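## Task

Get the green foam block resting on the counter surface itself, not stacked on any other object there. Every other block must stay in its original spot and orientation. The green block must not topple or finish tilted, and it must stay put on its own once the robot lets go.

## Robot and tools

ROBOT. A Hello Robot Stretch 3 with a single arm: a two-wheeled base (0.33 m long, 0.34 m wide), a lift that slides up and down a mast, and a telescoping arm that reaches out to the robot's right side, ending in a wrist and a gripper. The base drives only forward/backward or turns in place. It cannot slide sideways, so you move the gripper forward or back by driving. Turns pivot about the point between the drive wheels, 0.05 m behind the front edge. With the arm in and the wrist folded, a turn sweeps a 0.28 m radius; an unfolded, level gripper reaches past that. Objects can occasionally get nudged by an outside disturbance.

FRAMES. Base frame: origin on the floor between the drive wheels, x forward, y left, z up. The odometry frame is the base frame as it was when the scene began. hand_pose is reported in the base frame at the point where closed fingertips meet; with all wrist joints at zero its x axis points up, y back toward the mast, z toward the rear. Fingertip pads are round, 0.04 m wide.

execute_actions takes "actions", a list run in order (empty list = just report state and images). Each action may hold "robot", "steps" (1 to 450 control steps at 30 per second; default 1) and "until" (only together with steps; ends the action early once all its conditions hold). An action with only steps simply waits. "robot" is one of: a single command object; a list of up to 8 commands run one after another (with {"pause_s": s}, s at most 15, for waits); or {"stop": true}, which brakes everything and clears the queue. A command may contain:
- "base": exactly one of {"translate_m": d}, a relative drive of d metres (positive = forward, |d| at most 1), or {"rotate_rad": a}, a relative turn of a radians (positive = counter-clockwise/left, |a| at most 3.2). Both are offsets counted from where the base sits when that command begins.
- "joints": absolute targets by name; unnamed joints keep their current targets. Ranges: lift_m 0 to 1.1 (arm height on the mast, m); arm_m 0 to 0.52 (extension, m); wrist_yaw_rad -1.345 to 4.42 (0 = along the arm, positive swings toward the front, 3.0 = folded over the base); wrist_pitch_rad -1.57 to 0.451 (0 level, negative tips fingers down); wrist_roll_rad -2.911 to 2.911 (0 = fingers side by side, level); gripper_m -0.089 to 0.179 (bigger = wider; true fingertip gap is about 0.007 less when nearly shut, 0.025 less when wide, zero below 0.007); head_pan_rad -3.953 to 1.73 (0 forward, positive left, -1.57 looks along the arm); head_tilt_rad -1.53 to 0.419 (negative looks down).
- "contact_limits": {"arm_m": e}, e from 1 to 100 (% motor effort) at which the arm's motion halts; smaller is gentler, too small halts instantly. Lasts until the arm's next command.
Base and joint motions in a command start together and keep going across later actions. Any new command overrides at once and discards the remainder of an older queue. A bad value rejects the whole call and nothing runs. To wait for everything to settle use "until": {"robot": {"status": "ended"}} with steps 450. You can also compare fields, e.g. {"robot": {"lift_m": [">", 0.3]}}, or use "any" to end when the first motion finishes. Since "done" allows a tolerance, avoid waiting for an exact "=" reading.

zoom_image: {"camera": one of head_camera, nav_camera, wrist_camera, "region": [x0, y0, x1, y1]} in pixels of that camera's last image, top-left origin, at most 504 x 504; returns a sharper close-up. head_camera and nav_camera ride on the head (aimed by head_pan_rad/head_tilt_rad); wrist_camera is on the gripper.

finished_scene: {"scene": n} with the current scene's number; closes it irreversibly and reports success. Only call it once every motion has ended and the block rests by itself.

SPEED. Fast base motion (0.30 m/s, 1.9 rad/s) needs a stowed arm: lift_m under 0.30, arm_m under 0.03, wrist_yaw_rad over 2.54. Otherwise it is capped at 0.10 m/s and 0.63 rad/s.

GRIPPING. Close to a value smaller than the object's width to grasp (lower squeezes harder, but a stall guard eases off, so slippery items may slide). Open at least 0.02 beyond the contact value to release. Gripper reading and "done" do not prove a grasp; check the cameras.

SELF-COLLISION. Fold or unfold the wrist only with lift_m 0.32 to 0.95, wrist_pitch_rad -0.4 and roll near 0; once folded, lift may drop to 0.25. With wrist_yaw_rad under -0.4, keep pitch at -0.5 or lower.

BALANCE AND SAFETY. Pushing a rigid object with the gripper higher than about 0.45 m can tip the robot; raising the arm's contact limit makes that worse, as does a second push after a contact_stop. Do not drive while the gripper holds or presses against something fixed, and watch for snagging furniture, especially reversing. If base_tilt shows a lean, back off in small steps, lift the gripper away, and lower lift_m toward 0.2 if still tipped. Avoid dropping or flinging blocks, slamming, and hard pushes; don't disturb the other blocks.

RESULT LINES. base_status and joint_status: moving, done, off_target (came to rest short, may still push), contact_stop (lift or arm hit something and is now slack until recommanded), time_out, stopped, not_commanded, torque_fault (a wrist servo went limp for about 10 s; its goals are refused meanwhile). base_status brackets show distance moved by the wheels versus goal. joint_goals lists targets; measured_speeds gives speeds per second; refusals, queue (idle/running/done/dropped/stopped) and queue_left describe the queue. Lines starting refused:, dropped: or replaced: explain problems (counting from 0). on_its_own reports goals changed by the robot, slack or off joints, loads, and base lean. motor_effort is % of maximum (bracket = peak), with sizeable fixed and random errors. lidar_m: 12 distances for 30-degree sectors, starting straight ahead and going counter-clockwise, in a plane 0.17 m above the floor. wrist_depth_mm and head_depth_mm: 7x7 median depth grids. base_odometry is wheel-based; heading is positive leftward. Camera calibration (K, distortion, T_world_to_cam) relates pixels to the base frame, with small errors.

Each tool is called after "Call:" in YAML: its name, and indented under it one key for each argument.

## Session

Call:
execute_actions:
  actions:
    - {"robot":{"joints":{"head_tilt_rad":-0.6}},"steps":60,"until":{"robot":{"status":"ended"}}}

Call:
execute_actions:
  actions:
    - {"robot":{"joints":{"head_pan_rad":-1.6}},"steps":90,"until":{"robot":{"status":"ended"}}}

Call:
execute_actions:
  actions:
    - {"robot":{"joints":{"head_pan_rad":-3.2}},"steps":90,"until":{"robot":{"status":"ended"}}}

Call:
execute_actions:
  actions:
    - {"robot":{"joints":{"head_pan_rad":1.6}},"steps":150,"until":{"robot":{"status":"ended"}}}

Scene clock: 0.93 s.
robot.base_odometry: x=+0.000 y=+0.000 heading=+0.000 (m, m, rad; robot's odometry frame)
robot.turned_by_wheels: +0.000 (rad since the last result)
robot.turned_by_imu: +0.000 (rad since the last result)
robot.base_tilt: forward=+1.0 right=-1.1 (deg)
robot.lidar_m: 2.09 1.79 1.35 1.78 2.27 2.07 0.98 1.56 1.13 1.56 1.49 1.55
robot.head_depth_mm: 1650 1753 1861 1978 1886 1515 1283 / 1849 1964 2075 2206 1871 1520 1285 / 2079 2192 2432 2425 1857 1507 1278 / 2393 2612 2816 2415 1849 1508 1267 / 2797 3100 3139 2385 1841 1494 1260 / 2868 3142 3310 2366 1834 1501 1257 / 2746 2977 3149 2342 1827 1475 1253
robot.base_status: not_commanded
robot.joint_positions: lift_m=+0.334 arm_m=-0.001 wrist_yaw_rad=+2.808 wrist_pitch_rad=-0.451 wrist_roll_rad=+0.012 gripper_m=+0.037 head_pan_rad=+0.008 head_tilt_rad=-0.592
robot.joint_goals: lift_m=+0.334 arm_m=-0.001 wrist_yaw_rad=+2.808 wrist_pitch_rad=-0.451 wrist_roll_rad=+0.012 gripper_m=+0.037 head_pan_rad=+0.008 head_tilt_rad=-0.600
robot.joint_status: lift_m=not_commanded arm_m=not_commanded wrist_yaw_rad=not_commanded wrist_pitch_rad=not_commanded wrist_roll_rad=not_commanded gripper_m=not_commanded head_pan_rad=not_commanded head_tilt_rad=done
robot.measured_speeds: translate_m=+0.000 rotate_rad=+0.000 lift_m=+0.000 arm_m=+0.000 wrist_yaw_rad=+0.000 wrist_pitch_rad=+0.000 wrist_roll_rad=+0.000 head_pan_rad=+0.000 head_tilt_rad=+0.000
robot: refusals=0 queue=done queue_left=0
robot.motor_effort: left_wheel=-1(1) right_wheel=+1(1) lift_m=+24(23) arm_m=+0(0) wrist_yaw_rad=+0(1) wrist_pitch_rad=+9(9) wrist_roll_rad=+0(0) gripper_m=+0(0) head_pan_rad=+0(0) head_tilt_rad=-3(37) (%)
robot.hand_pose: x=+0.0507 y=+0.0644 z=+0.3391 quat_wxyz=(+0.271, +0.709, +0.041, +0.649) (m; robot's base frame)
robot.wrist_depth_mm: - - - - - - - / - - - - - - - / - - - - - - - / 767 807 820 821 794 820 774 / 647 - 644 642 673 651 634 / 537 - 568 537 537 555 550 / 477 464 - 468 472 465 465
pictures: head_camera (sideways: a quarter turn clockwise sets it upright), nav_camera (sideways: a quarter turn counterclockwise sets it upright), wrist_camera
camera_calibration (this result's frames):
head_camera: T_world_to_cam=[[-0.525003, -0.0327224, -0.850471, 1.12555], [0.0262381, 0.998163, -0.0546019, 0.0700799], [0.850696, -0.0509809, -0.52318, 0.637325], [0, 0, 0, 1]] pos_world=[0.0469102, -0.000629043, 1.29451]
nav_camera: T_world_to_cam=[[0.563796, -0.0426111, 0.824814, -1.03134], [-0.0319045, -0.999046, -0.0298041, 0.0901599], [0.825298, -0.00951186, -0.564618, 0.6922], [0, 0, 0, 1]] pos_world=[0.0130693, 0.0527117, 1.24418]
wrist_camera: T_world_to_cam=[[0.936886, -0.348512, -0.0279985, -0.0116083], [-0.217699, -0.518812, -0.826705, 0.362167], [0.273591, 0.780623, -0.561939, 0.29465], [0, 0, 0, 1]] pos_world=[0.00910543, -0.0461598, 0.464656]
Images, in order (width x height): head_camera 896x504, nav_camera 672x504, wrist_camera 644x364.

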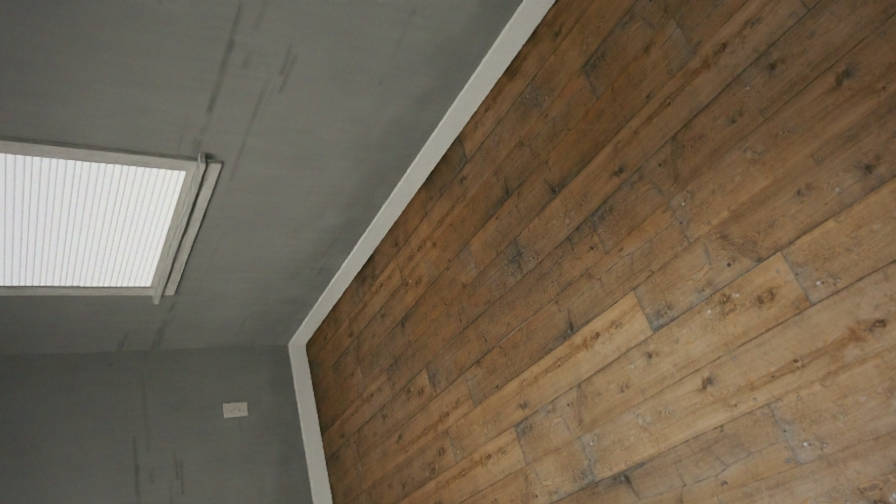

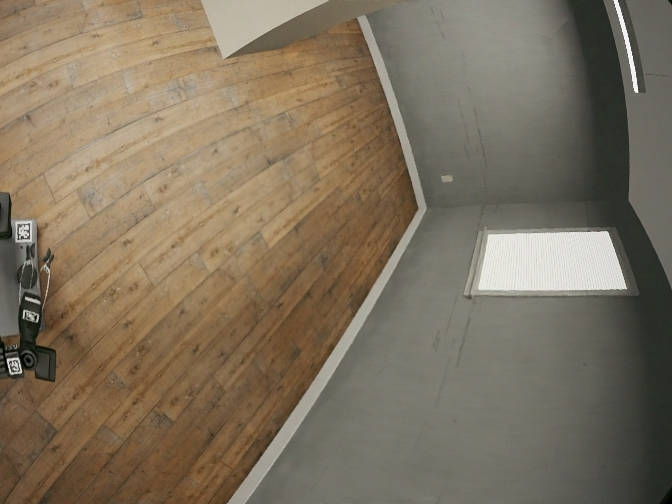

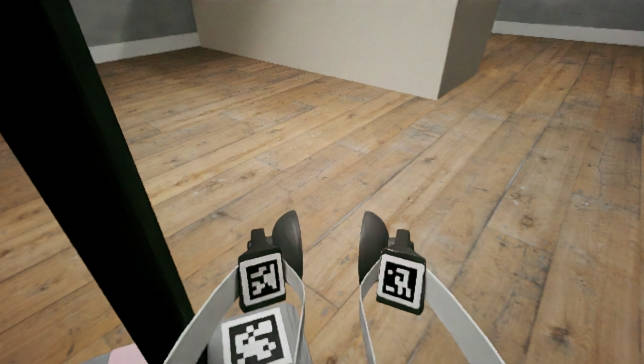

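Scene clock: 2.33 s.
robot.base_odometry: x=+0.000 y=+0.000 heading=+0.000 (m, m, rad; robot's odometry frame)
robot.turned_by_wheels: +0.000 (rad since the last result)
robot.turned_by_imu: +0.000 (rad since the last result)
robot.base_tilt: forward=+0.9 right=-1.1 (deg)
robot.lidar_m: 2.08 1.79 1.36 1.78 2.27 2.07 0.98 1.56 1.13 1.56 1.49 1.55
robot.head_depth_mm: 1686 1788 1903 2021 1896 1520 1263 / 1781 1940 2085 2203 1882 1520 1280 / 1638 1823 2034 2270 1867 1517 1267 / 1518 1682 1860 2112 1845 1500 1272 / 1425 1554 1718 1931 1835 1494 1269 / 1347 1468 1612 1782 1843 1493 1255 / 1283 1387 1514 1670 1767 1483 1256
robot.base_status: not_commanded
robot.joint_positions: lift_m=+0.334 arm_m=-0.001 wrist_yaw_rad=+2.808 wrist_pitch_rad=-0.451 wrist_roll_rad=+0.012 gripper_m=+0.037 head_pan_rad=-1.593 head_tilt_rad=-0.592
robot.joint_goals: lift_m=+0.334 arm_m=-0.001 wrist_yaw_rad=+2.808 wrist_pitch_rad=-0.451 wrist_roll_rad=+0.012 gripper_m=+0.037 head_pan_rad=-1.600 head_tilt_rad=-0.600
robot.joint_status: lift_m=not_commanded arm_m=not_commanded wrist_yaw_rad=not_commanded wrist_pitch_rad=not_commanded wrist_roll_rad=not_commanded gripper_m=not_commanded head_pan_rad=done head_tilt_rad=done
robot.measured_speeds: translate_m=+0.000 rotate_rad=+0.000 lift_m=+0.000 arm_m=+0.000 wrist_yaw_rad=+0.000 wrist_pitch_rad=+0.000 wrist_roll_rad=+0.000 head_pan_rad=+0.000 head_tilt_rad=+0.000
robot: refusals=0 queue=done queue_left=0
robot.motor_effort: left_wheel=-1(1) right_wheel=+0(1) lift_m=+24(24) arm_m=+0(0) wrist_yaw_rad=+0(0) wrist_pitch_rad=+9(9) wrist_roll_rad=+0(0) gripper_m=+0(0) head_pan_rad=-4(40) head_tilt_rad=-5(5) (%)
robot.hand_pose: x=+0.0507 y=+0.0644 z=+0.3391 quat_wxyz=(+0.271, +0.709, +0.041, +0.649) (m; robot's base frame)
robot.wrist_depth_mm: - - - - - - - / - - - - - - - / - - - - - - - / 778 818 803 789 813 791 785 / 659 - 652 656 673 638 645 / 544 - 568 551 544 540 539 / 475 470 - 466 472 474 467
pictures: head_camera (sideways: a quarter turn clockwise sets it upright), nav_camera (sideways: a quarter turn counterclockwise sets it upright), wrist_camera
camera_calibration (this result's frames):
head_camera: T_world_to_cam=[[-0.0171143, 0.526038, -0.850289, 1.12222], [0.996945, -0.0558427, -0.0546137, 0.0641739], [-0.0762113, -0.848626, -0.523475, 0.643363], [0, 0, 0, 1]] pos_world=[0.00425967, -0.040771, 1.2945]
nav_camera: T_world_to_cam=[[-0.0593375, -0.562569, 0.824618, -1.02728], [-0.997659, 0.0615621, -0.0297903, 0.0960331], [-0.0340062, -0.824455, -0.564905, 0.697814], [0, 0, 0, 1]] pos_world=[0.058582, -0.00851118, 1.24417]
wrist_camera: T_world_to_cam=[[0.936886, -0.348512, -0.0279986, -0.0116083], [-0.217699, -0.518812, -0.826705, 0.362167], [0.273591, 0.780624, -0.561939, 0.29465], [0, 0, 0, 1]] pos_world=[0.00910541, -0.0461598, 0.464656]
Images, in order (width x height): head_camera 896x504, nav_camera 672x504, wrist_camera 644x364.

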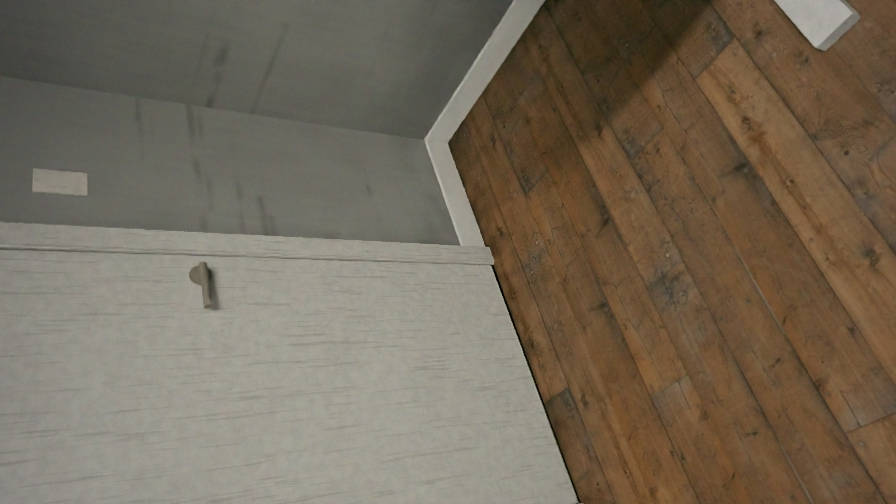

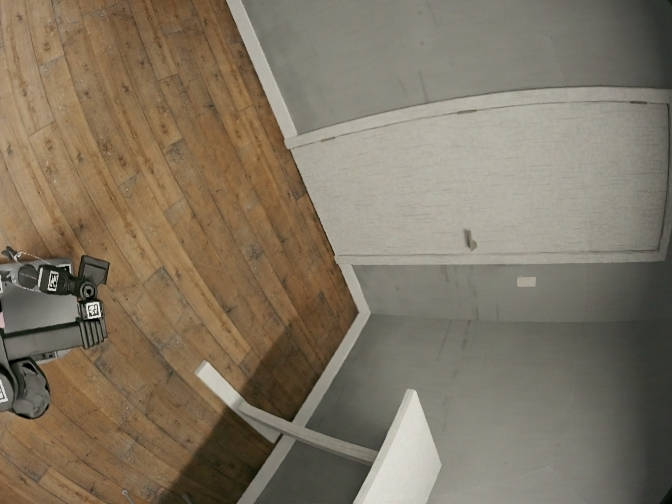

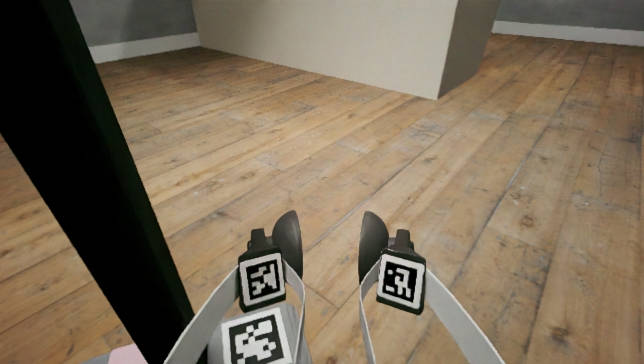

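Scene clock: 3.73 s.
robot.base_odometry: x=+0.000 y=+0.000 heading=+0.000 (m, m, rad; robot's odometry frame)
robot.turned_by_wheels: +0.000 (rad since the last result)
robot.turned_by_imu: +0.000 (rad since the last result)
robot.base_tilt: forward=+0.9 right=-1.1 (deg)
robot.lidar_m: 2.08 1.80 1.36 1.78 2.27 2.07 0.98 1.56 1.14 1.55 1.49 1.56
robot.head_depth_mm: 2063 2325 2297 2262 1869 1521 1290 / 1894 2098 2332 2352 1861 1523 1279 / 1758 1881 2209 2348 1855 1507 1281 / 1637 1617 1136 2138 1789 1497 1267 / 1538 1573 1044 1965 1779 1504 1254 / 1449 1505 961 1346 1721 1454 1255 / 1377 1420 892 1676 1761 1471 1255
robot.base_status: not_commanded
robot.joint_positions: lift_m=+0.334 arm_m=-0.001 wrist_yaw_rad=+2.808 wrist_pitch_rad=-0.451 wrist_roll_rad=+0.012 gripper_m=+0.037 head_pan_rad=-3.193 head_tilt_rad=-0.592
robot.joint_goals: lift_m=+0.334 arm_m=-0.001 wrist_yaw_rad=+2.808 wrist_pitch_rad=-0.451 wrist_roll_rad=+0.012 gripper_m=+0.037 head_pan_rad=-3.200 head_tilt_rad=-0.600
robot.joint_status: lift_m=not_commanded arm_m=not_commanded wrist_yaw_rad=not_commanded wrist_pitch_rad=not_commanded wrist_roll_rad=not_commanded gripper_m=not_commanded head_pan_rad=done head_tilt_rad=done
robot.measured_speeds: translate_m=+0.000 rotate_rad=+0.000 lift_m=+0.000 arm_m=+0.000 wrist_yaw_rad=+0.000 wrist_pitch_rad=+0.000 wrist_roll_rad=+0.000 head_pan_rad=+0.000 head_tilt_rad=+0.000
robot: refusals=0 queue=done queue_left=0
robot.motor_effort: left_wheel=-1(1) right_wheel=+0(1) lift_m=+24(24) arm_m=+0(0) wrist_yaw_rad=+0(0) wrist_pitch_rad=+9(9) wrist_roll_rad=+0(0) gripper_m=-1(0) head_pan_rad=-4(39) head_tilt_rad=-4(3) (%)
robot.hand_pose: x=+0.0507 y=+0.0644 z=+0.3391 quat_wxyz=(+0.271, +0.709, +0.041, +0.649) (m; robot's base frame)
robot.wrist_depth_mm: - - - - - - - / - - - - - - - / - - - - - - - / 785 842 832 804 806 798 793 / 659 - 649 649 679 643 648 / 545 - 572 540 538 550 542 / 469 465 - 473 471 470 474
pictures: head_camera (sideways: a quarter turn clockwise sets it upright), nav_camera (sideways: a quarter turn counterclockwise sets it upright), wrist_camera
camera_calibration (this result's frames):
head_camera: T_world_to_cam=[[0.526354, 0.00174384, -0.850264, 1.11887], [-0.0849287, -0.994889, -0.0546153, 0.0707754], [-0.846014, 0.100959, -0.523515, 0.648111], [0, 0, 0, 1]] pos_world=[-0.0345995, 0.00303012, 1.2945]
nav_camera: T_world_to_cam=[[-0.560635, 0.0757421, 0.824592, -1.02419], [0.0906704, 0.995435, -0.0297884, 0.0893918], [-0.823084, 0.0580657, -0.564943, 0.702678], [0, 0, 0, 1]] pos_world=[-0.00393737, -0.0522112, 1.24417]
wrist_camera: T_world_to_cam=[[0.936886, -0.348512, -0.0279986, -0.0116083], [-0.217699, -0.518812, -0.826705, 0.362167], [0.273591, 0.780624, -0.561939, 0.29465], [0, 0, 0, 1]] pos_world=[0.00910541, -0.0461598, 0.464656]
Images, in order (width x height): head_camera 896x504, nav_camera 672x504, wrist_camera 644x364.

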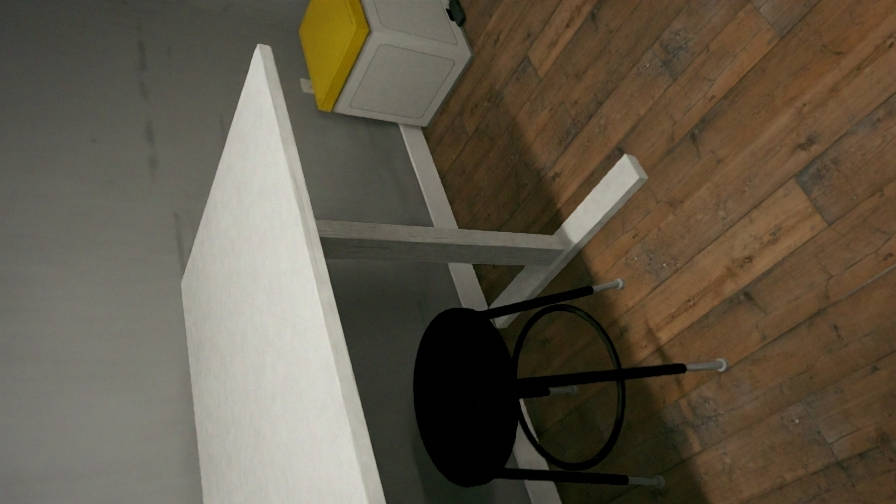

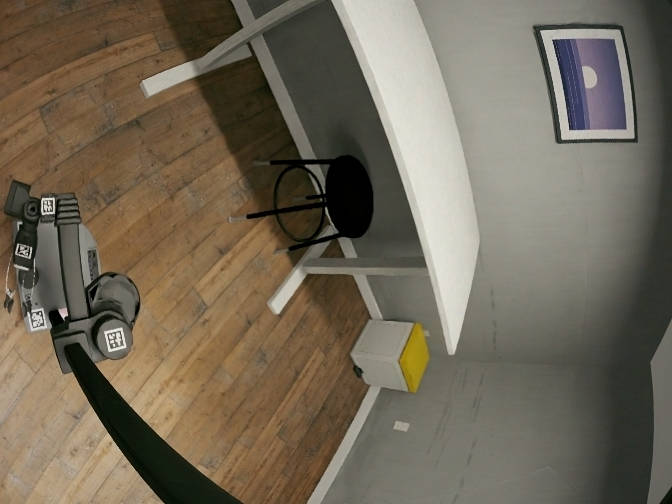

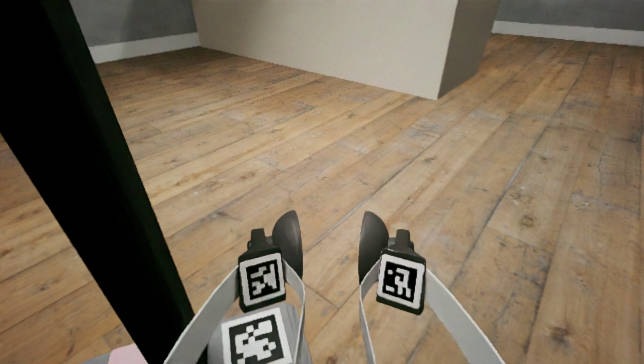

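Scene clock: 6.60 s.
robot.base_odometry: x=+0.000 y=+0.000 heading=+0.000 (m, m, rad; robot's odometry frame)
robot.turned_by_wheels: +0.000 (rad since the last result)
robot.turned_by_imu: +0.000 (rad since the last result)
robot.base_tilt: forward=+0.9 right=-1.1 (deg)
robot.lidar_m: 2.08 1.80 1.36 1.78 2.27 2.07 0.98 1.57 1.13 1.55 1.49 1.55
robot.head_depth_mm: 2713 1906 1601 1715 1768 1534 1278 / 2571 1849 1803 1922 1887 1518 1282 / 2383 2047 2069 2198 1869 1509 1277 / 2249 2308 2469 2395 1856 1511 1262 / 2152 2352 2649 2368 1843 1494 1262 / 2026 2210 2421 2388 1813 1489 1259 / 1940 2097 2273 2341 1815 1491 1285
robot.base_status: not_commanded
robot.joint_positions: lift_m=+0.334 arm_m=-0.001 wrist_yaw_rad=+2.808 wrist_pitch_rad=-0.451 wrist_roll_rad=+0.012 gripper_m=+0.037 head_pan_rad=+1.593 head_tilt_rad=-0.592
robot.joint_goals: lift_m=+0.334 arm_m=-0.001 wrist_yaw_rad=+2.808 wrist_pitch_rad=-0.451 wrist_roll_rad=+0.012 gripper_m=+0.037 head_pan_rad=+1.600 head_tilt_rad=-0.600
robot.joint_status: lift_m=not_commanded arm_m=not_commanded wrist_yaw_rad=not_commanded wrist_pitch_rad=not_commanded wrist_roll_rad=not_commanded gripper_m=not_commanded head_pan_rad=done head_tilt_rad=done
robot.measured_speeds: translate_m=+0.000 rotate_rad=+0.000 lift_m=+0.000 arm_m=+0.000 wrist_yaw_rad=+0.000 wrist_pitch_rad=+0.000 wrist_roll_rad=+0.000 head_pan_rad=+0.000 head_tilt_rad=+0.000
robot: refusals=0 queue=done queue_left=0
robot.motor_effort: left_wheel=-1(1) right_wheel=+0(0) lift_m=+24(24) arm_m=+0(0) wrist_yaw_rad=+0(0) wrist_pitch_rad=+9(9) wrist_roll_rad=+0(0) gripper_m=+0(0) head_pan_rad=+4(41) head_tilt_rad=-4(4) (%)
robot.hand_pose: x=+0.0507 y=+0.0644 z=+0.3391 quat_wxyz=(+0.271, +0.709, +0.041, +0.649) (m; robot's base frame)
robot.wrist_depth_mm: - - - - - - - / - - - - - - - / - - - - - - - / 766 818 812 808 810 786 814 / 673 - 654 652 694 646 645 / 555 - 554 544 548 554 546 / 474 472 - 469 472 464 465
pictures: head_camera (sideways: a quarter turn clockwise sets it upright), nav_camera (sideways: a quarter turn counterclockwise sets it upright), wrist_camera
camera_calibration (this result's frames):
head_camera: T_world_to_cam=[[0.0401995, -0.524819, -0.850264, 1.12184], [-0.998435, 0.0120058, -0.0546153, 0.0763478], [0.0388712, 0.851129, -0.523515, 0.642713], [0, 0, 0, 1]] pos_world=[0.00614816, 0.0408121, 1.2945]
nav_camera: T_world_to_cam=[[0.0345744, 0.564671, 0.824592, -1.02782], [0.9994, -0.0176923, -0.0297884, 0.0838486], [-0.00223176, 0.825127, -0.564943, 0.697671], [0, 0, 0, 1]] pos_world=[-0.046705, 0.00619552, 1.24417]
wrist_camera: T_world_to_cam=[[0.936886, -0.348512, -0.0279984, -0.0116083], [-0.217699, -0.518813, -0.826705, 0.362167], [0.273591, 0.780623, -0.561939, 0.29465], [0, 0, 0, 1]] pos_world=[0.0091054, -0.0461598, 0.464656]
Images, in order (width x height): head_camera 896x504, nav_camera 672x504, wrist_camera 644x364.

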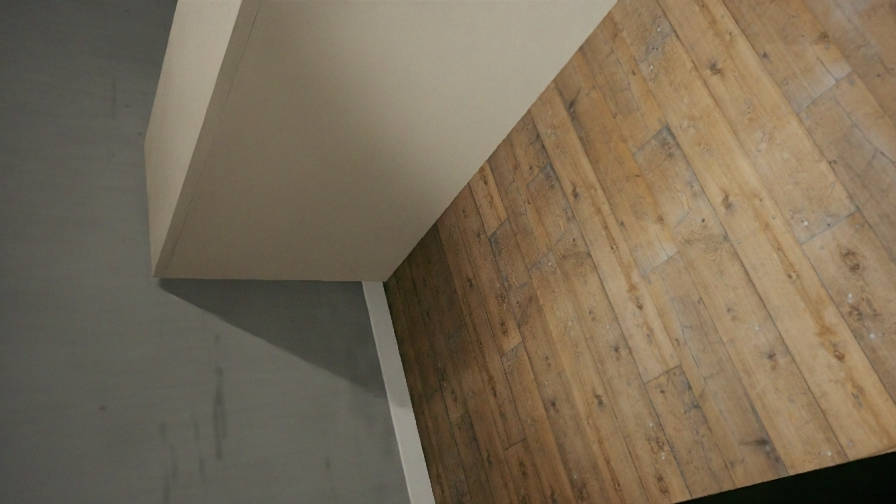

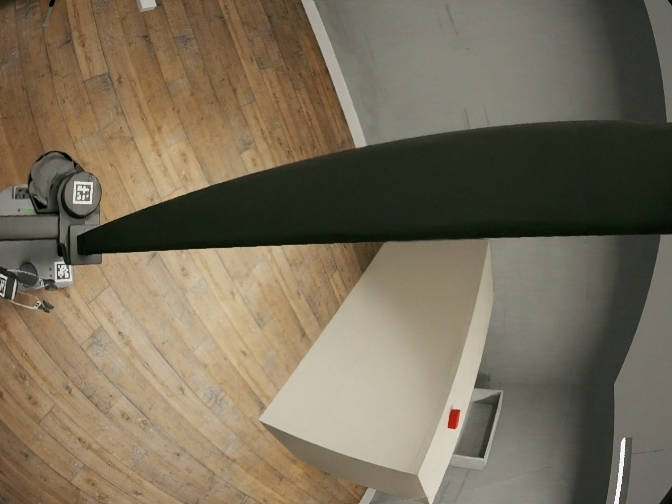

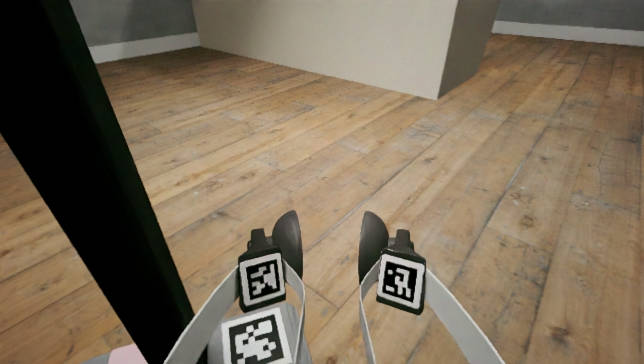

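Call:
execute_actions:
  actions:
    - {"robot":[{"base":{"rotate_rad":-0.785},"joints":{"head_pan_rad":0.5}},{"base":{"translate_m":0.55}},{"base":{"rotate_rad":1.57}},{"base":{"translate_m":1.0}}],"steps":450,"until":{"robot":{"status":"ended"}}}

Scene clock: 24.57 s.
robot.base_odometry: x=+0.556 y=-0.222 heading=+0.785 (m, m, rad; robot's odometry frame)
robot.turned_by_wheels: +0.785 (rad since the last result)
robot.turned_by_imu: +0.779 (rad since the last result)
robot.base_tilt: forward=+0.7 right=-0.7 (deg)
robot.lidar_m: 2.85 1.29 1.79 2.74 1.95 1.46 1.93 1.19 1.03 1.03 1.18 1.99
robot.head_depth_mm: 2624 2755 2991 2467 1896 1519 1280 / 2752 2886 3098 2411 1871 1518 1277 / 2922 2753 1617 1873 1861 1497 1266 / 3099 1784 1402 1607 1744 1501 1270 / 3251 1753 1364 1531 1731 1492 1260 / 2892 1696 1518 1738 1832 1490 1256 / 2700 1697 1722 2030 1803 1493 1255
robot.base_status: moving (translate_m +0.2365 of +1.0000)
robot.joint_positions: lift_m=+0.334 arm_m=-0.001 wrist_yaw_rad=+2.808 wrist_pitch_rad=-0.452 wrist_roll_rad=+0.012 gripper_m=+0.037 head_pan_rad=+0.507 head_tilt_rad=-0.593
robot.joint_goals: lift_m=+0.334 arm_m=-0.001 wrist_yaw_rad=+2.808 wrist_pitch_rad=-0.452 wrist_roll_rad=+0.012 gripper_m=+0.037 head_pan_rad=+0.500 head_tilt_rad=-0.600
robot.joint_status: lift_m=not_commanded arm_m=not_commanded wrist_yaw_rad=not_commanded wrist_pitch_rad=not_commanded wrist_roll_rad=not_commanded gripper_m=not_commanded head_pan_rad=done head_tilt_rad=done
robot.measured_speeds: translate_m=+0.100 rotate_rad=+0.000 lift_m=+0.000 arm_m=+0.000 wrist_yaw_rad=+0.000 wrist_pitch_rad=+0.000 wrist_roll_rad=+0.000 head_pan_rad=+0.000 head_tilt_rad=+0.000
robot: refusals=0 queue=running queue_left=0
robot.motor_effort: left_wheel=-2(8) right_wheel=+6(9) lift_m=+24(24) arm_m=-1(1) wrist_yaw_rad=+1(0) wrist_pitch_rad=+9(9) wrist_roll_rad=+0(0) gripper_m=+0(1) head_pan_rad=-3(39) head_tilt_rad=-4(4) (%)
robot.hand_pose: x=+0.0507 y=+0.0644 z=+0.3390 quat_wxyz=(+0.271, +0.709, +0.041, +0.649) (m; robot's base frame)
robot.wrist_depth_mm: - - - - - - 937 / - - - - - - - / - - - - - - - / 776 816 817 827 801 804 787 / 652 - 634 657 659 646 661 / 546 - 564 546 538 537 544 / 468 474 - 468 469 468 463
pictures: head_camera (sideways: a quarter turn clockwise sets it upright), nav_camera (sideways: a quarter turn counterclockwise sets it upright), wrist_camera
camera_calibration (this result's frames):
head_camera: T_world_to_cam=[[-0.445763, -0.280436, -0.850089, 1.12457], [-0.454993, 0.888818, -0.0546266, 0.0730476], [0.770893, 0.362434, -0.523799, 0.638617], [0, 0, 0, 1]] pos_world=[0.0422232, 0.018988, 1.29448]
nav_camera: T_world_to_cam=[[0.515878, 0.23287, 0.824404, -1.03051], [0.450388, -0.892336, -0.0297752, 0.0871803], [0.728712, 0.386662, -0.565219, 0.69357], [0, 0, 0, 1]] pos_world=[-0.0130606, 0.0495918, 1.24417]
wrist_camera: T_world_to_cam=[[0.936881, -0.348526, -0.0279866, -0.0116203], [-0.217838, -0.519216, -0.826415, 0.361963], [0.273496, 0.780349, -0.562366, 0.29482], [0, 0, 0, 1]] pos_world=[0.0091041, -0.046176, 0.464603]
Images, in order (width x height): head_camera 896x504, nav_camera 672x504, wrist_camera 644x364.

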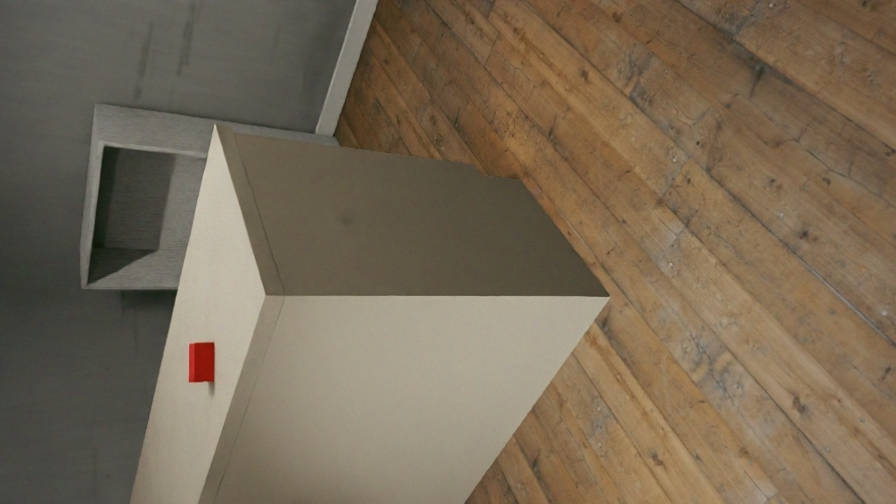

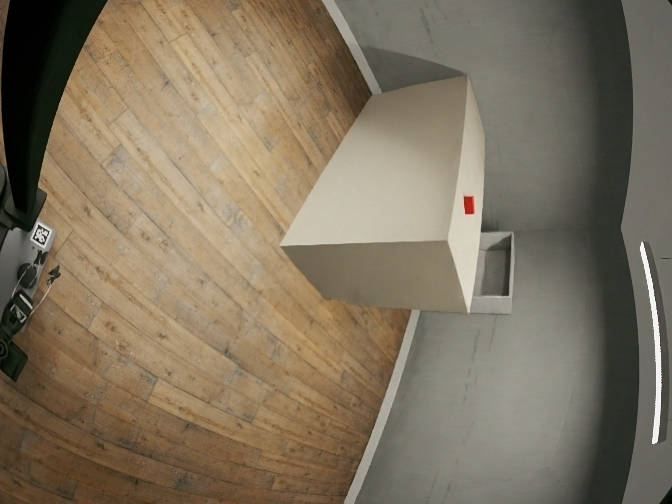

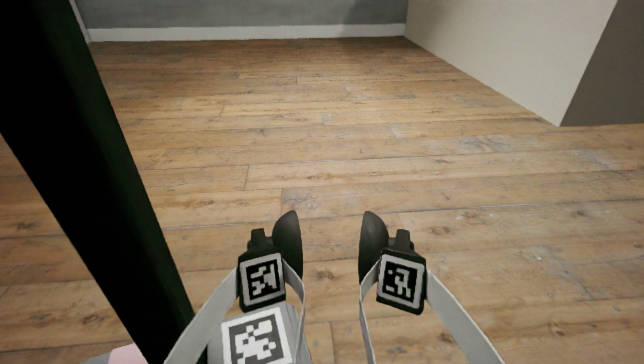

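Call:
execute_actions:
  actions:
    - {"robot":[{"joints":{"lift_m":0.25,"wrist_yaw_rad":3.0,"wrist_pitch_rad":-0.4,"head_pan_rad":0},"base":{"translate_m":0.7}},{"base":{"translate_m":1.0}},{"base":{"translate_m":0.25}},{"base":{"rotate_rad":1.57},"joints":{"head_tilt_rad":-0.8}}],"steps":450,"until":{"robot":{"status":"ended"}}}

Scene clock: 40.40 s.
robot.base_odometry: x=+2.056 y=+1.277 heading=+2.355 (m, m, rad; robot's odometry frame)
robot.turned_by_wheels: +1.570 (rad since the last result)
robot.turned_by_imu: +1.554 (rad since the last result)
robot.base_tilt: forward=+1.0 right=-1.1 (deg)
robot.lidar_m: 1.17 0.68 0.74 3.20 1.81 1.54 1.54 0.92 0.78 0.78 0.90 1.20
robot.head_depth_mm: 1852 2105 2292 1890 1559 1342 1181 / 1908 2160 2322 1889 1557 1338 1176 / 1953 2190 2363 1871 1560 1325 1156 / 1966 2245 2314 1861 1539 1325 1166 / 1635 1759 2074 1839 1537 1317 1158 / 1321 1312 1435 1626 1534 1301 1148 / 1279 1035 1123 1215 1365 1311 1150
robot.base_status: done (rotate_rad +1.5699 of +1.5700)
robot.joint_positions: lift_m=+0.250 arm_m=-0.001 wrist_yaw_rad=+2.999 wrist_pitch_rad=-0.420 wrist_roll_rad=+0.012 gripper_m=+0.037 head_pan_rad=+0.007 head_tilt_rad=-0.790
robot.joint_goals: lift_m=+0.250 arm_m=-0.001 wrist_yaw_rad=+3.000 wrist_pitch_rad=-0.400 wrist_roll_rad=+0.012 gripper_m=+0.037 head_pan_rad=+0.000 head_tilt_rad=-0.800
robot.joint_status: lift_m=done arm_m=not_commanded wrist_yaw_rad=done wrist_pitch_rad=done wrist_roll_rad=not_commanded gripper_m=not_commanded head_pan_rad=done head_tilt_rad=done
robot.measured_speeds: translate_m=+0.000 rotate_rad=+0.000 lift_m=+0.000 arm_m=+0.000 wrist_yaw_rad=+0.000 wrist_pitch_rad=+0.000 wrist_roll_rad=+0.000 head_pan_rad=+0.000 head_tilt_rad=+0.000
robot: refusals=0 queue=done queue_left=0
robot.motor_effort: left_wheel=-3(12) right_wheel=+4(15) lift_m=+22(23) arm_m=-1(1) wrist_yaw_rad=+0(1) wrist_pitch_rad=+12(13) wrist_roll_rad=+0(0) gripper_m=+0(0) head_pan_rad=-4(33) head_tilt_rad=-5(22) (%)
robot.hand_pose: x=+0.0106 y=+0.0784 z=+0.2624 quat_wxyz=(+0.197, +0.704, +0.097, +0.675) (m; robot's base frame)
robot.wrist_depth_mm: - - - - - 801 514 / - - - - - 807 552 / 936 960 945 987 919 793 647 / 691 702 712 690 707 707 658 / 558 554 - 557 575 554 554 / 465 489 - - 464 464 460 / - - - - 397 389 394
pictures: head_camera (sideways: a quarter turn clockwise sets it upright), nav_camera (sideways: a quarter turn counterclockwise sets it upright), wrist_camera
camera_calibration (this result's frames):
head_camera: T_world_to_cam=[[-0.682261, -0.0333329, -0.730348, 0.969921], [0.0157027, 0.998062, -0.0602201, 0.0774435], [0.73094, -0.0525542, -0.680416, 0.842603], [0, 0, 0, 1]] pos_world=[0.0446318, -0.000680809, 1.28636]
nav_camera: T_world_to_cam=[[0.715186, -0.0420746, 0.697667, -0.866532], [-0.0378844, -0.999053, -0.0214148, 0.0792678], [0.697907, -0.0111152, -0.716102, 0.890027], [0, 0, 0, 1]] pos_world=[0.00157816, 0.0526265, 1.2436]
wrist_camera: T_world_to_cam=[[0.986102, -0.16364, -0.0287118, 0.0138961], [-0.11162, -0.524538, -0.844038, 0.301112], [0.123058, 0.835513, -0.535514, 0.241999], [0, 0, 0, 1]] pos_world=[-0.00987255, -0.0419744, 0.384143]
Images, in order (width x height): head_camera 896x504, nav_camera 672x504, wrist_camera 644x364.

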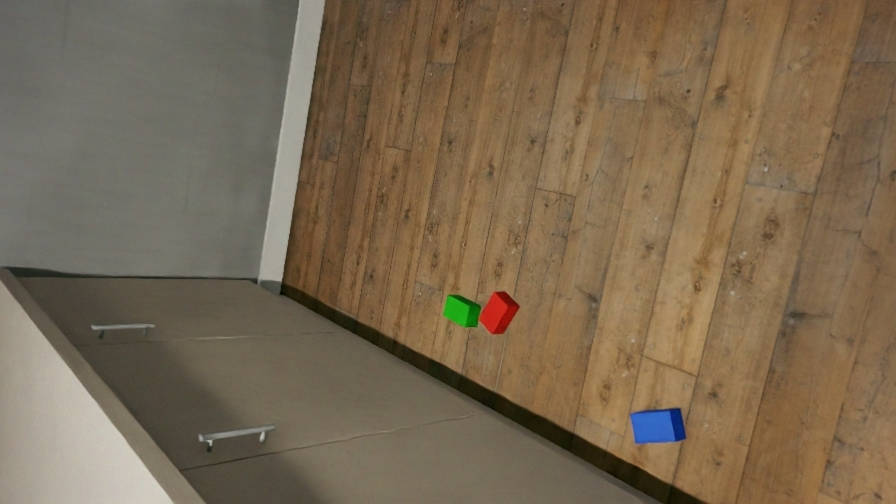

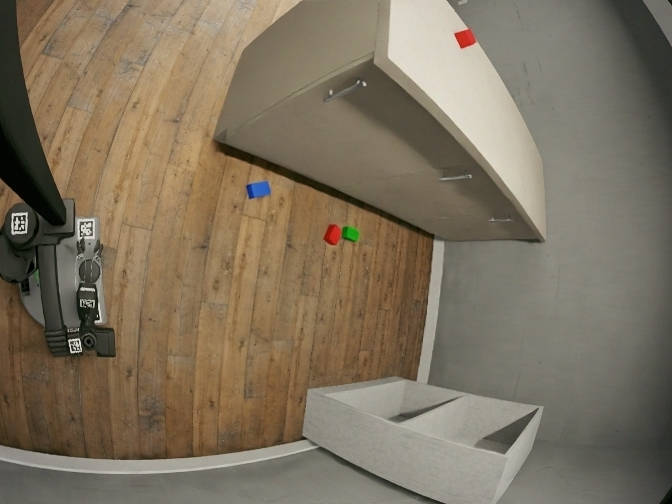

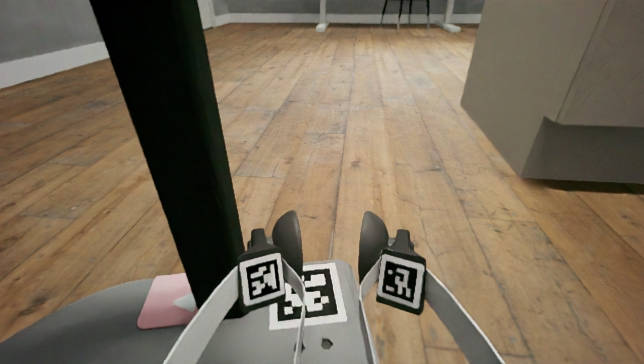

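Call:
execute_actions:
  actions:
    - {"robot":[{"base":{"rotate_rad":-0.05}},{"base":{"translate_m":0.66}},{"base":{"rotate_rad":1.62},"joints":{"head_pan_rad":-1.57,"head_tilt_rad":-0.9}}],"steps":450,"until":{"robot":{"status":"ended"}}}

Scene clock: 54.13 s.
robot.base_odometry: x=+1.614 y=+1.767 heading=-2.358 (m, m, rad; robot's odometry frame)
robot.turned_by_wheels: +1.570 (rad since the last result)
robot.turned_by_imu: +1.549 (rad since the last result)
robot.base_tilt: forward=+0.9 right=-1.1 (deg)
robot.lidar_m: 0.43 0.50 2.19 1.92 1.07 0.91 0.91 0.74 1.37 0.92 0.51 0.43
robot.head_depth_mm: 1363 1554 1812 1722 1482 1288 1142 / 1390 1586 1834 1703 1460 1275 1149 / 1421 1634 1897 1682 1455 1268 1150 / 1450 1677 1909 1686 1445 1269 1152 / 1264 1423 1615 1666 1443 1242 1143 / 998 1036 1158 1293 1401 1258 1122 / 927 813 898 975 1060 1208 1120
robot.base_status: done (rotate_rad +1.6199 of +1.6200)
robot.joint_positions: lift_m=+0.250 arm_m=-0.001 wrist_yaw_rad=+2.999 wrist_pitch_rad=-0.420 wrist_roll_rad=+0.012 gripper_m=+0.037 head_pan_rad=-1.563 head_tilt_rad=-0.889
robot.joint_goals: lift_m=+0.250 arm_m=-0.001 wrist_yaw_rad=+3.000 wrist_pitch_rad=-0.400 wrist_roll_rad=+0.012 gripper_m=+0.037 head_pan_rad=-1.570 head_tilt_rad=-0.900
robot.joint_status: lift_m=done arm_m=not_commanded wrist_yaw_rad=done wrist_pitch_rad=done wrist_roll_rad=not_commanded gripper_m=not_commanded head_pan_rad=done head_tilt_rad=done
robot.measured_speeds: translate_m=+0.000 rotate_rad=+0.000 lift_m=+0.000 arm_m=+0.000 wrist_yaw_rad=+0.000 wrist_pitch_rad=+0.000 wrist_roll_rad=+0.000 head_pan_rad=+0.000 head_tilt_rad=+0.000
robot: refusals=0 queue=done queue_left=0
robot.motor_effort: left_wheel=-4(12) right_wheel=+4(14) lift_m=+22(22) arm_m=-1(1) wrist_yaw_rad=+1(1) wrist_pitch_rad=+12(12) wrist_roll_rad=+0(0) gripper_m=+0(1) head_pan_rad=-4(39) head_tilt_rad=-6(17) (%)
robot.hand_pose: x=+0.0106 y=+0.0784 z=+0.2624 quat_wxyz=(+0.197, +0.704, +0.097, +0.675) (m; robot's base frame)
robot.wrist_depth_mm: 900 - - - - - - / 909 - - - - - - / 880 938 966 940 937 919 920 / 695 711 705 686 692 676 689 / 563 565 - 551 570 563 557 / 467 485 - - 453 458 458 / - - - - 388 396 391
pictures: head_camera (sideways: a quarter turn clockwise sets it upright), nav_camera (sideways: a quarter turn counterclockwise sets it upright), wrist_camera
camera_calibration (this result's frames):
head_camera: T_world_to_cam=[[-0.0345779, 0.750956, -0.659446, 0.873575], [0.99803, -0.00862154, -0.0621494, 0.0739552], [-0.0523569, -0.660296, -0.749178, 0.93681], [0, 0, 0, 1]] pos_world=[0.00544537, -0.0368063, 1.28251]
nav_camera: T_world_to_cam=[[-0.0408222, -0.780575, 0.623727, -0.765574], [-0.999106, 0.0387484, -0.0168979, 0.0792483], [-0.0109784, -0.62386, -0.781459, 0.979342], [0, 0, 0, 1]] pos_world=[0.0586767, 0.0103134, 1.24416]
wrist_camera: T_world_to_cam=[[0.986103, -0.163633, -0.028713, 0.0138947], [-0.111612, -0.524503, -0.844061, 0.301117], [0.123056, 0.835536, -0.535478, 0.242002], [0, 0, 0, 1]] pos_world=[-0.00987309, -0.0419914, 0.384147]
Images, in order (width x height): head_camera 896x504, nav_camera 672x504, wrist_camera 644x364.

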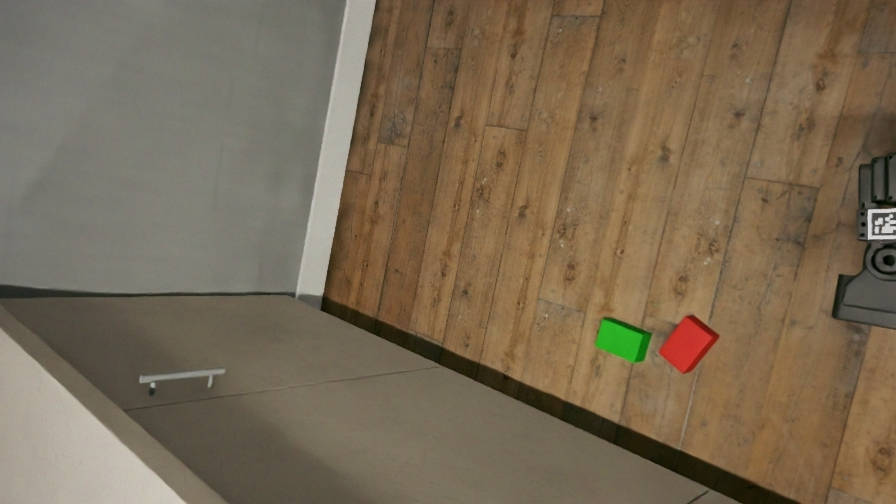

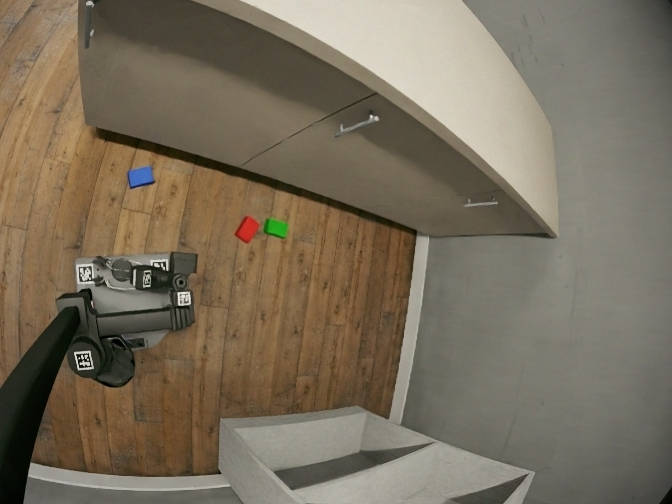

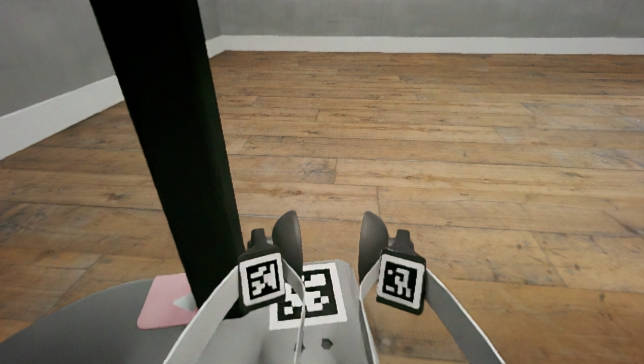

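Call:
execute_actions:
  actions:
    - {"robot":[{"base":{"translate_m":0.12},"joints":{"lift_m":0.55}},{"joints":{"wrist_yaw_rad":0,"gripper_m":0.12}},{"joints":{"wrist_pitch_rad":-1.2,"arm_m":0.44}},{"joints":{"lift_m":0.3}}],"steps":450,"until":{"robot":{"status":"ended"}}}

Scene clock: 69.27 s.
robot.base_odometry: x=+1.529 y=+1.682 heading=-2.358 (m, m, rad; robot's odometry frame)
robot.turned_by_wheels: +0.000 (rad since the last result)
robot.turned_by_imu: +0.000 (rad since the last result)
robot.base_tilt: forward=+0.9 right=-1.0 (deg)
robot.lidar_m: 0.32 0.36 2.16 2.16 1.21 1.03 1.02 0.85 1.45 0.67 0.37 0.32
robot.head_depth_mm: 1392 1567 1836 1718 1473 1291 1145 / 1406 1623 1868 1692 1474 1286 1136 / 1440 1663 1894 1697 1457 1282 1130 / 1333 1575 1887 1693 1383 1250 1135 / 985 1022 1175 1372 1413 1263 1122 / 936 761 831 928 1053 1217 1122 / 920 709 621 685 769 855 973
robot.base_status: done (translate_m +0.1200 of +0.1200)
robot.joint_positions: lift_m=+0.300 arm_m=+0.440 wrist_yaw_rad=+0.000 wrist_pitch_rad=-1.202 wrist_roll_rad=+0.012 gripper_m=+0.120 head_pan_rad=-1.563 head_tilt_rad=-0.889
robot.joint_goals: lift_m=+0.300 arm_m=+0.440 wrist_yaw_rad=+0.000 wrist_pitch_rad=-1.200 wrist_roll_rad=+0.012 gripper_m=+0.120 head_pan_rad=-1.570 head_tilt_rad=-0.900
robot.joint_status: lift_m=done arm_m=done wrist_yaw_rad=done wrist_pitch_rad=done wrist_roll_rad=not_commanded gripper_m=done head_pan_rad=done head_tilt_rad=done
robot.measured_speeds: translate_m=+0.000 rotate_rad=+0.000 lift_m=+0.000 arm_m=+0.000 wrist_yaw_rad=+0.000 wrist_pitch_rad=+0.000 wrist_roll_rad=+0.000 head_pan_rad=+0.000 head_tilt_rad=+0.000
robot: refusals=0 queue=done queue_left=0
robot.motor_effort: left_wheel=-4(10) right_wheel=+4(13) lift_m=+21(27) arm_m=+2(4) wrist_yaw_rad=+0(7) wrist_pitch_rad=+1(11) wrist_roll_rad=+0(0) gripper_m=+0(85) head_pan_rad=-3(4) head_tilt_rad=-5(6) (%)
robot.hand_pose: x=-0.0216 y=-0.6545 z=+0.1911 quat_wxyz=(+0.580, +0.398, -0.586, -0.403) (m; robot's base frame)
robot.wrist_depth_mm: 186 322 415 410 410 408 406 / 193 340 391 391 398 392 392 / 201 359 377 380 379 375 374 / 212 358 365 368 363 361 360 / 291 355 354 307 352 346 351 / 296 340 339 334 338 346 336 / 304 330 328 328 329 328 331
pictures: head_camera (sideways: a quarter turn clockwise sets it upright), nav_camera (sideways: a quarter turn counterclockwise sets it upright), wrist_camera
camera_calibration (this result's frames):
head_camera: T_world_to_cam=[[-0.0341613, 0.750975, -0.659447, 0.873572], [0.998025, -0.00917525, -0.0621494, 0.0739552], [-0.0527232, -0.660267, -0.749178, 0.936812], [0, 0, 0, 1]] pos_world=[0.00542495, -0.0368059, 1.28251]
nav_camera: T_world_to_cam=[[-0.0412553, -0.780552, 0.623728, -0.765571], [-0.999084, 0.0393027, -0.0168979, 0.0792482], [-0.0113245, -0.623854, -0.781459, 0.979344], [0, 0, 0, 1]] pos_world=[0.0586824, 0.0102843, 1.24416]
wrist_camera: T_world_to_cam=[[-0.999332, 0.0362715, -0.00455747, 0.00696203], [0.0363803, 0.974516, -0.221347, 0.718251], [-0.00358725, -0.221364, -0.975185, 0.209707], [0, 0, 0, 1]] pos_world=[-0.0184205, -0.653779, 0.363517]
Images, in order (width x height): head_camera 896x504, nav_camera 672x504, wrist_camera 644x364.

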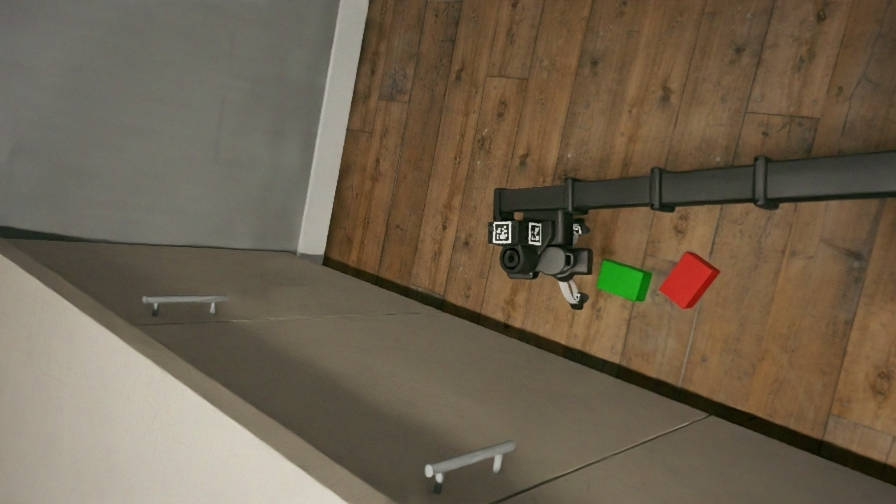

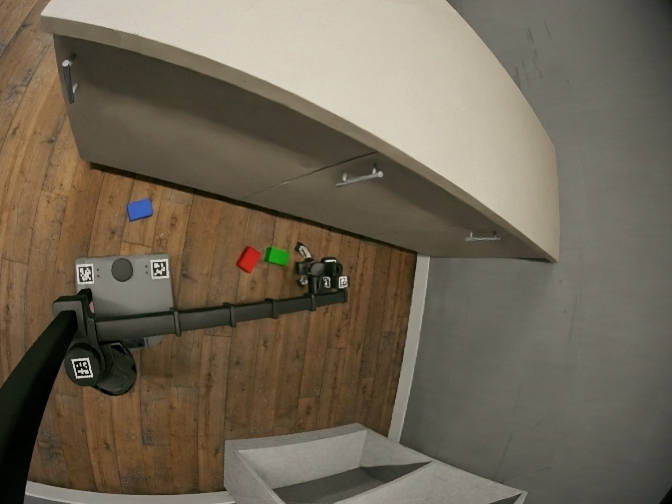

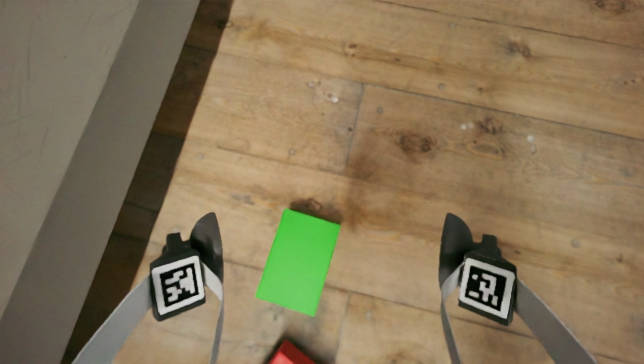

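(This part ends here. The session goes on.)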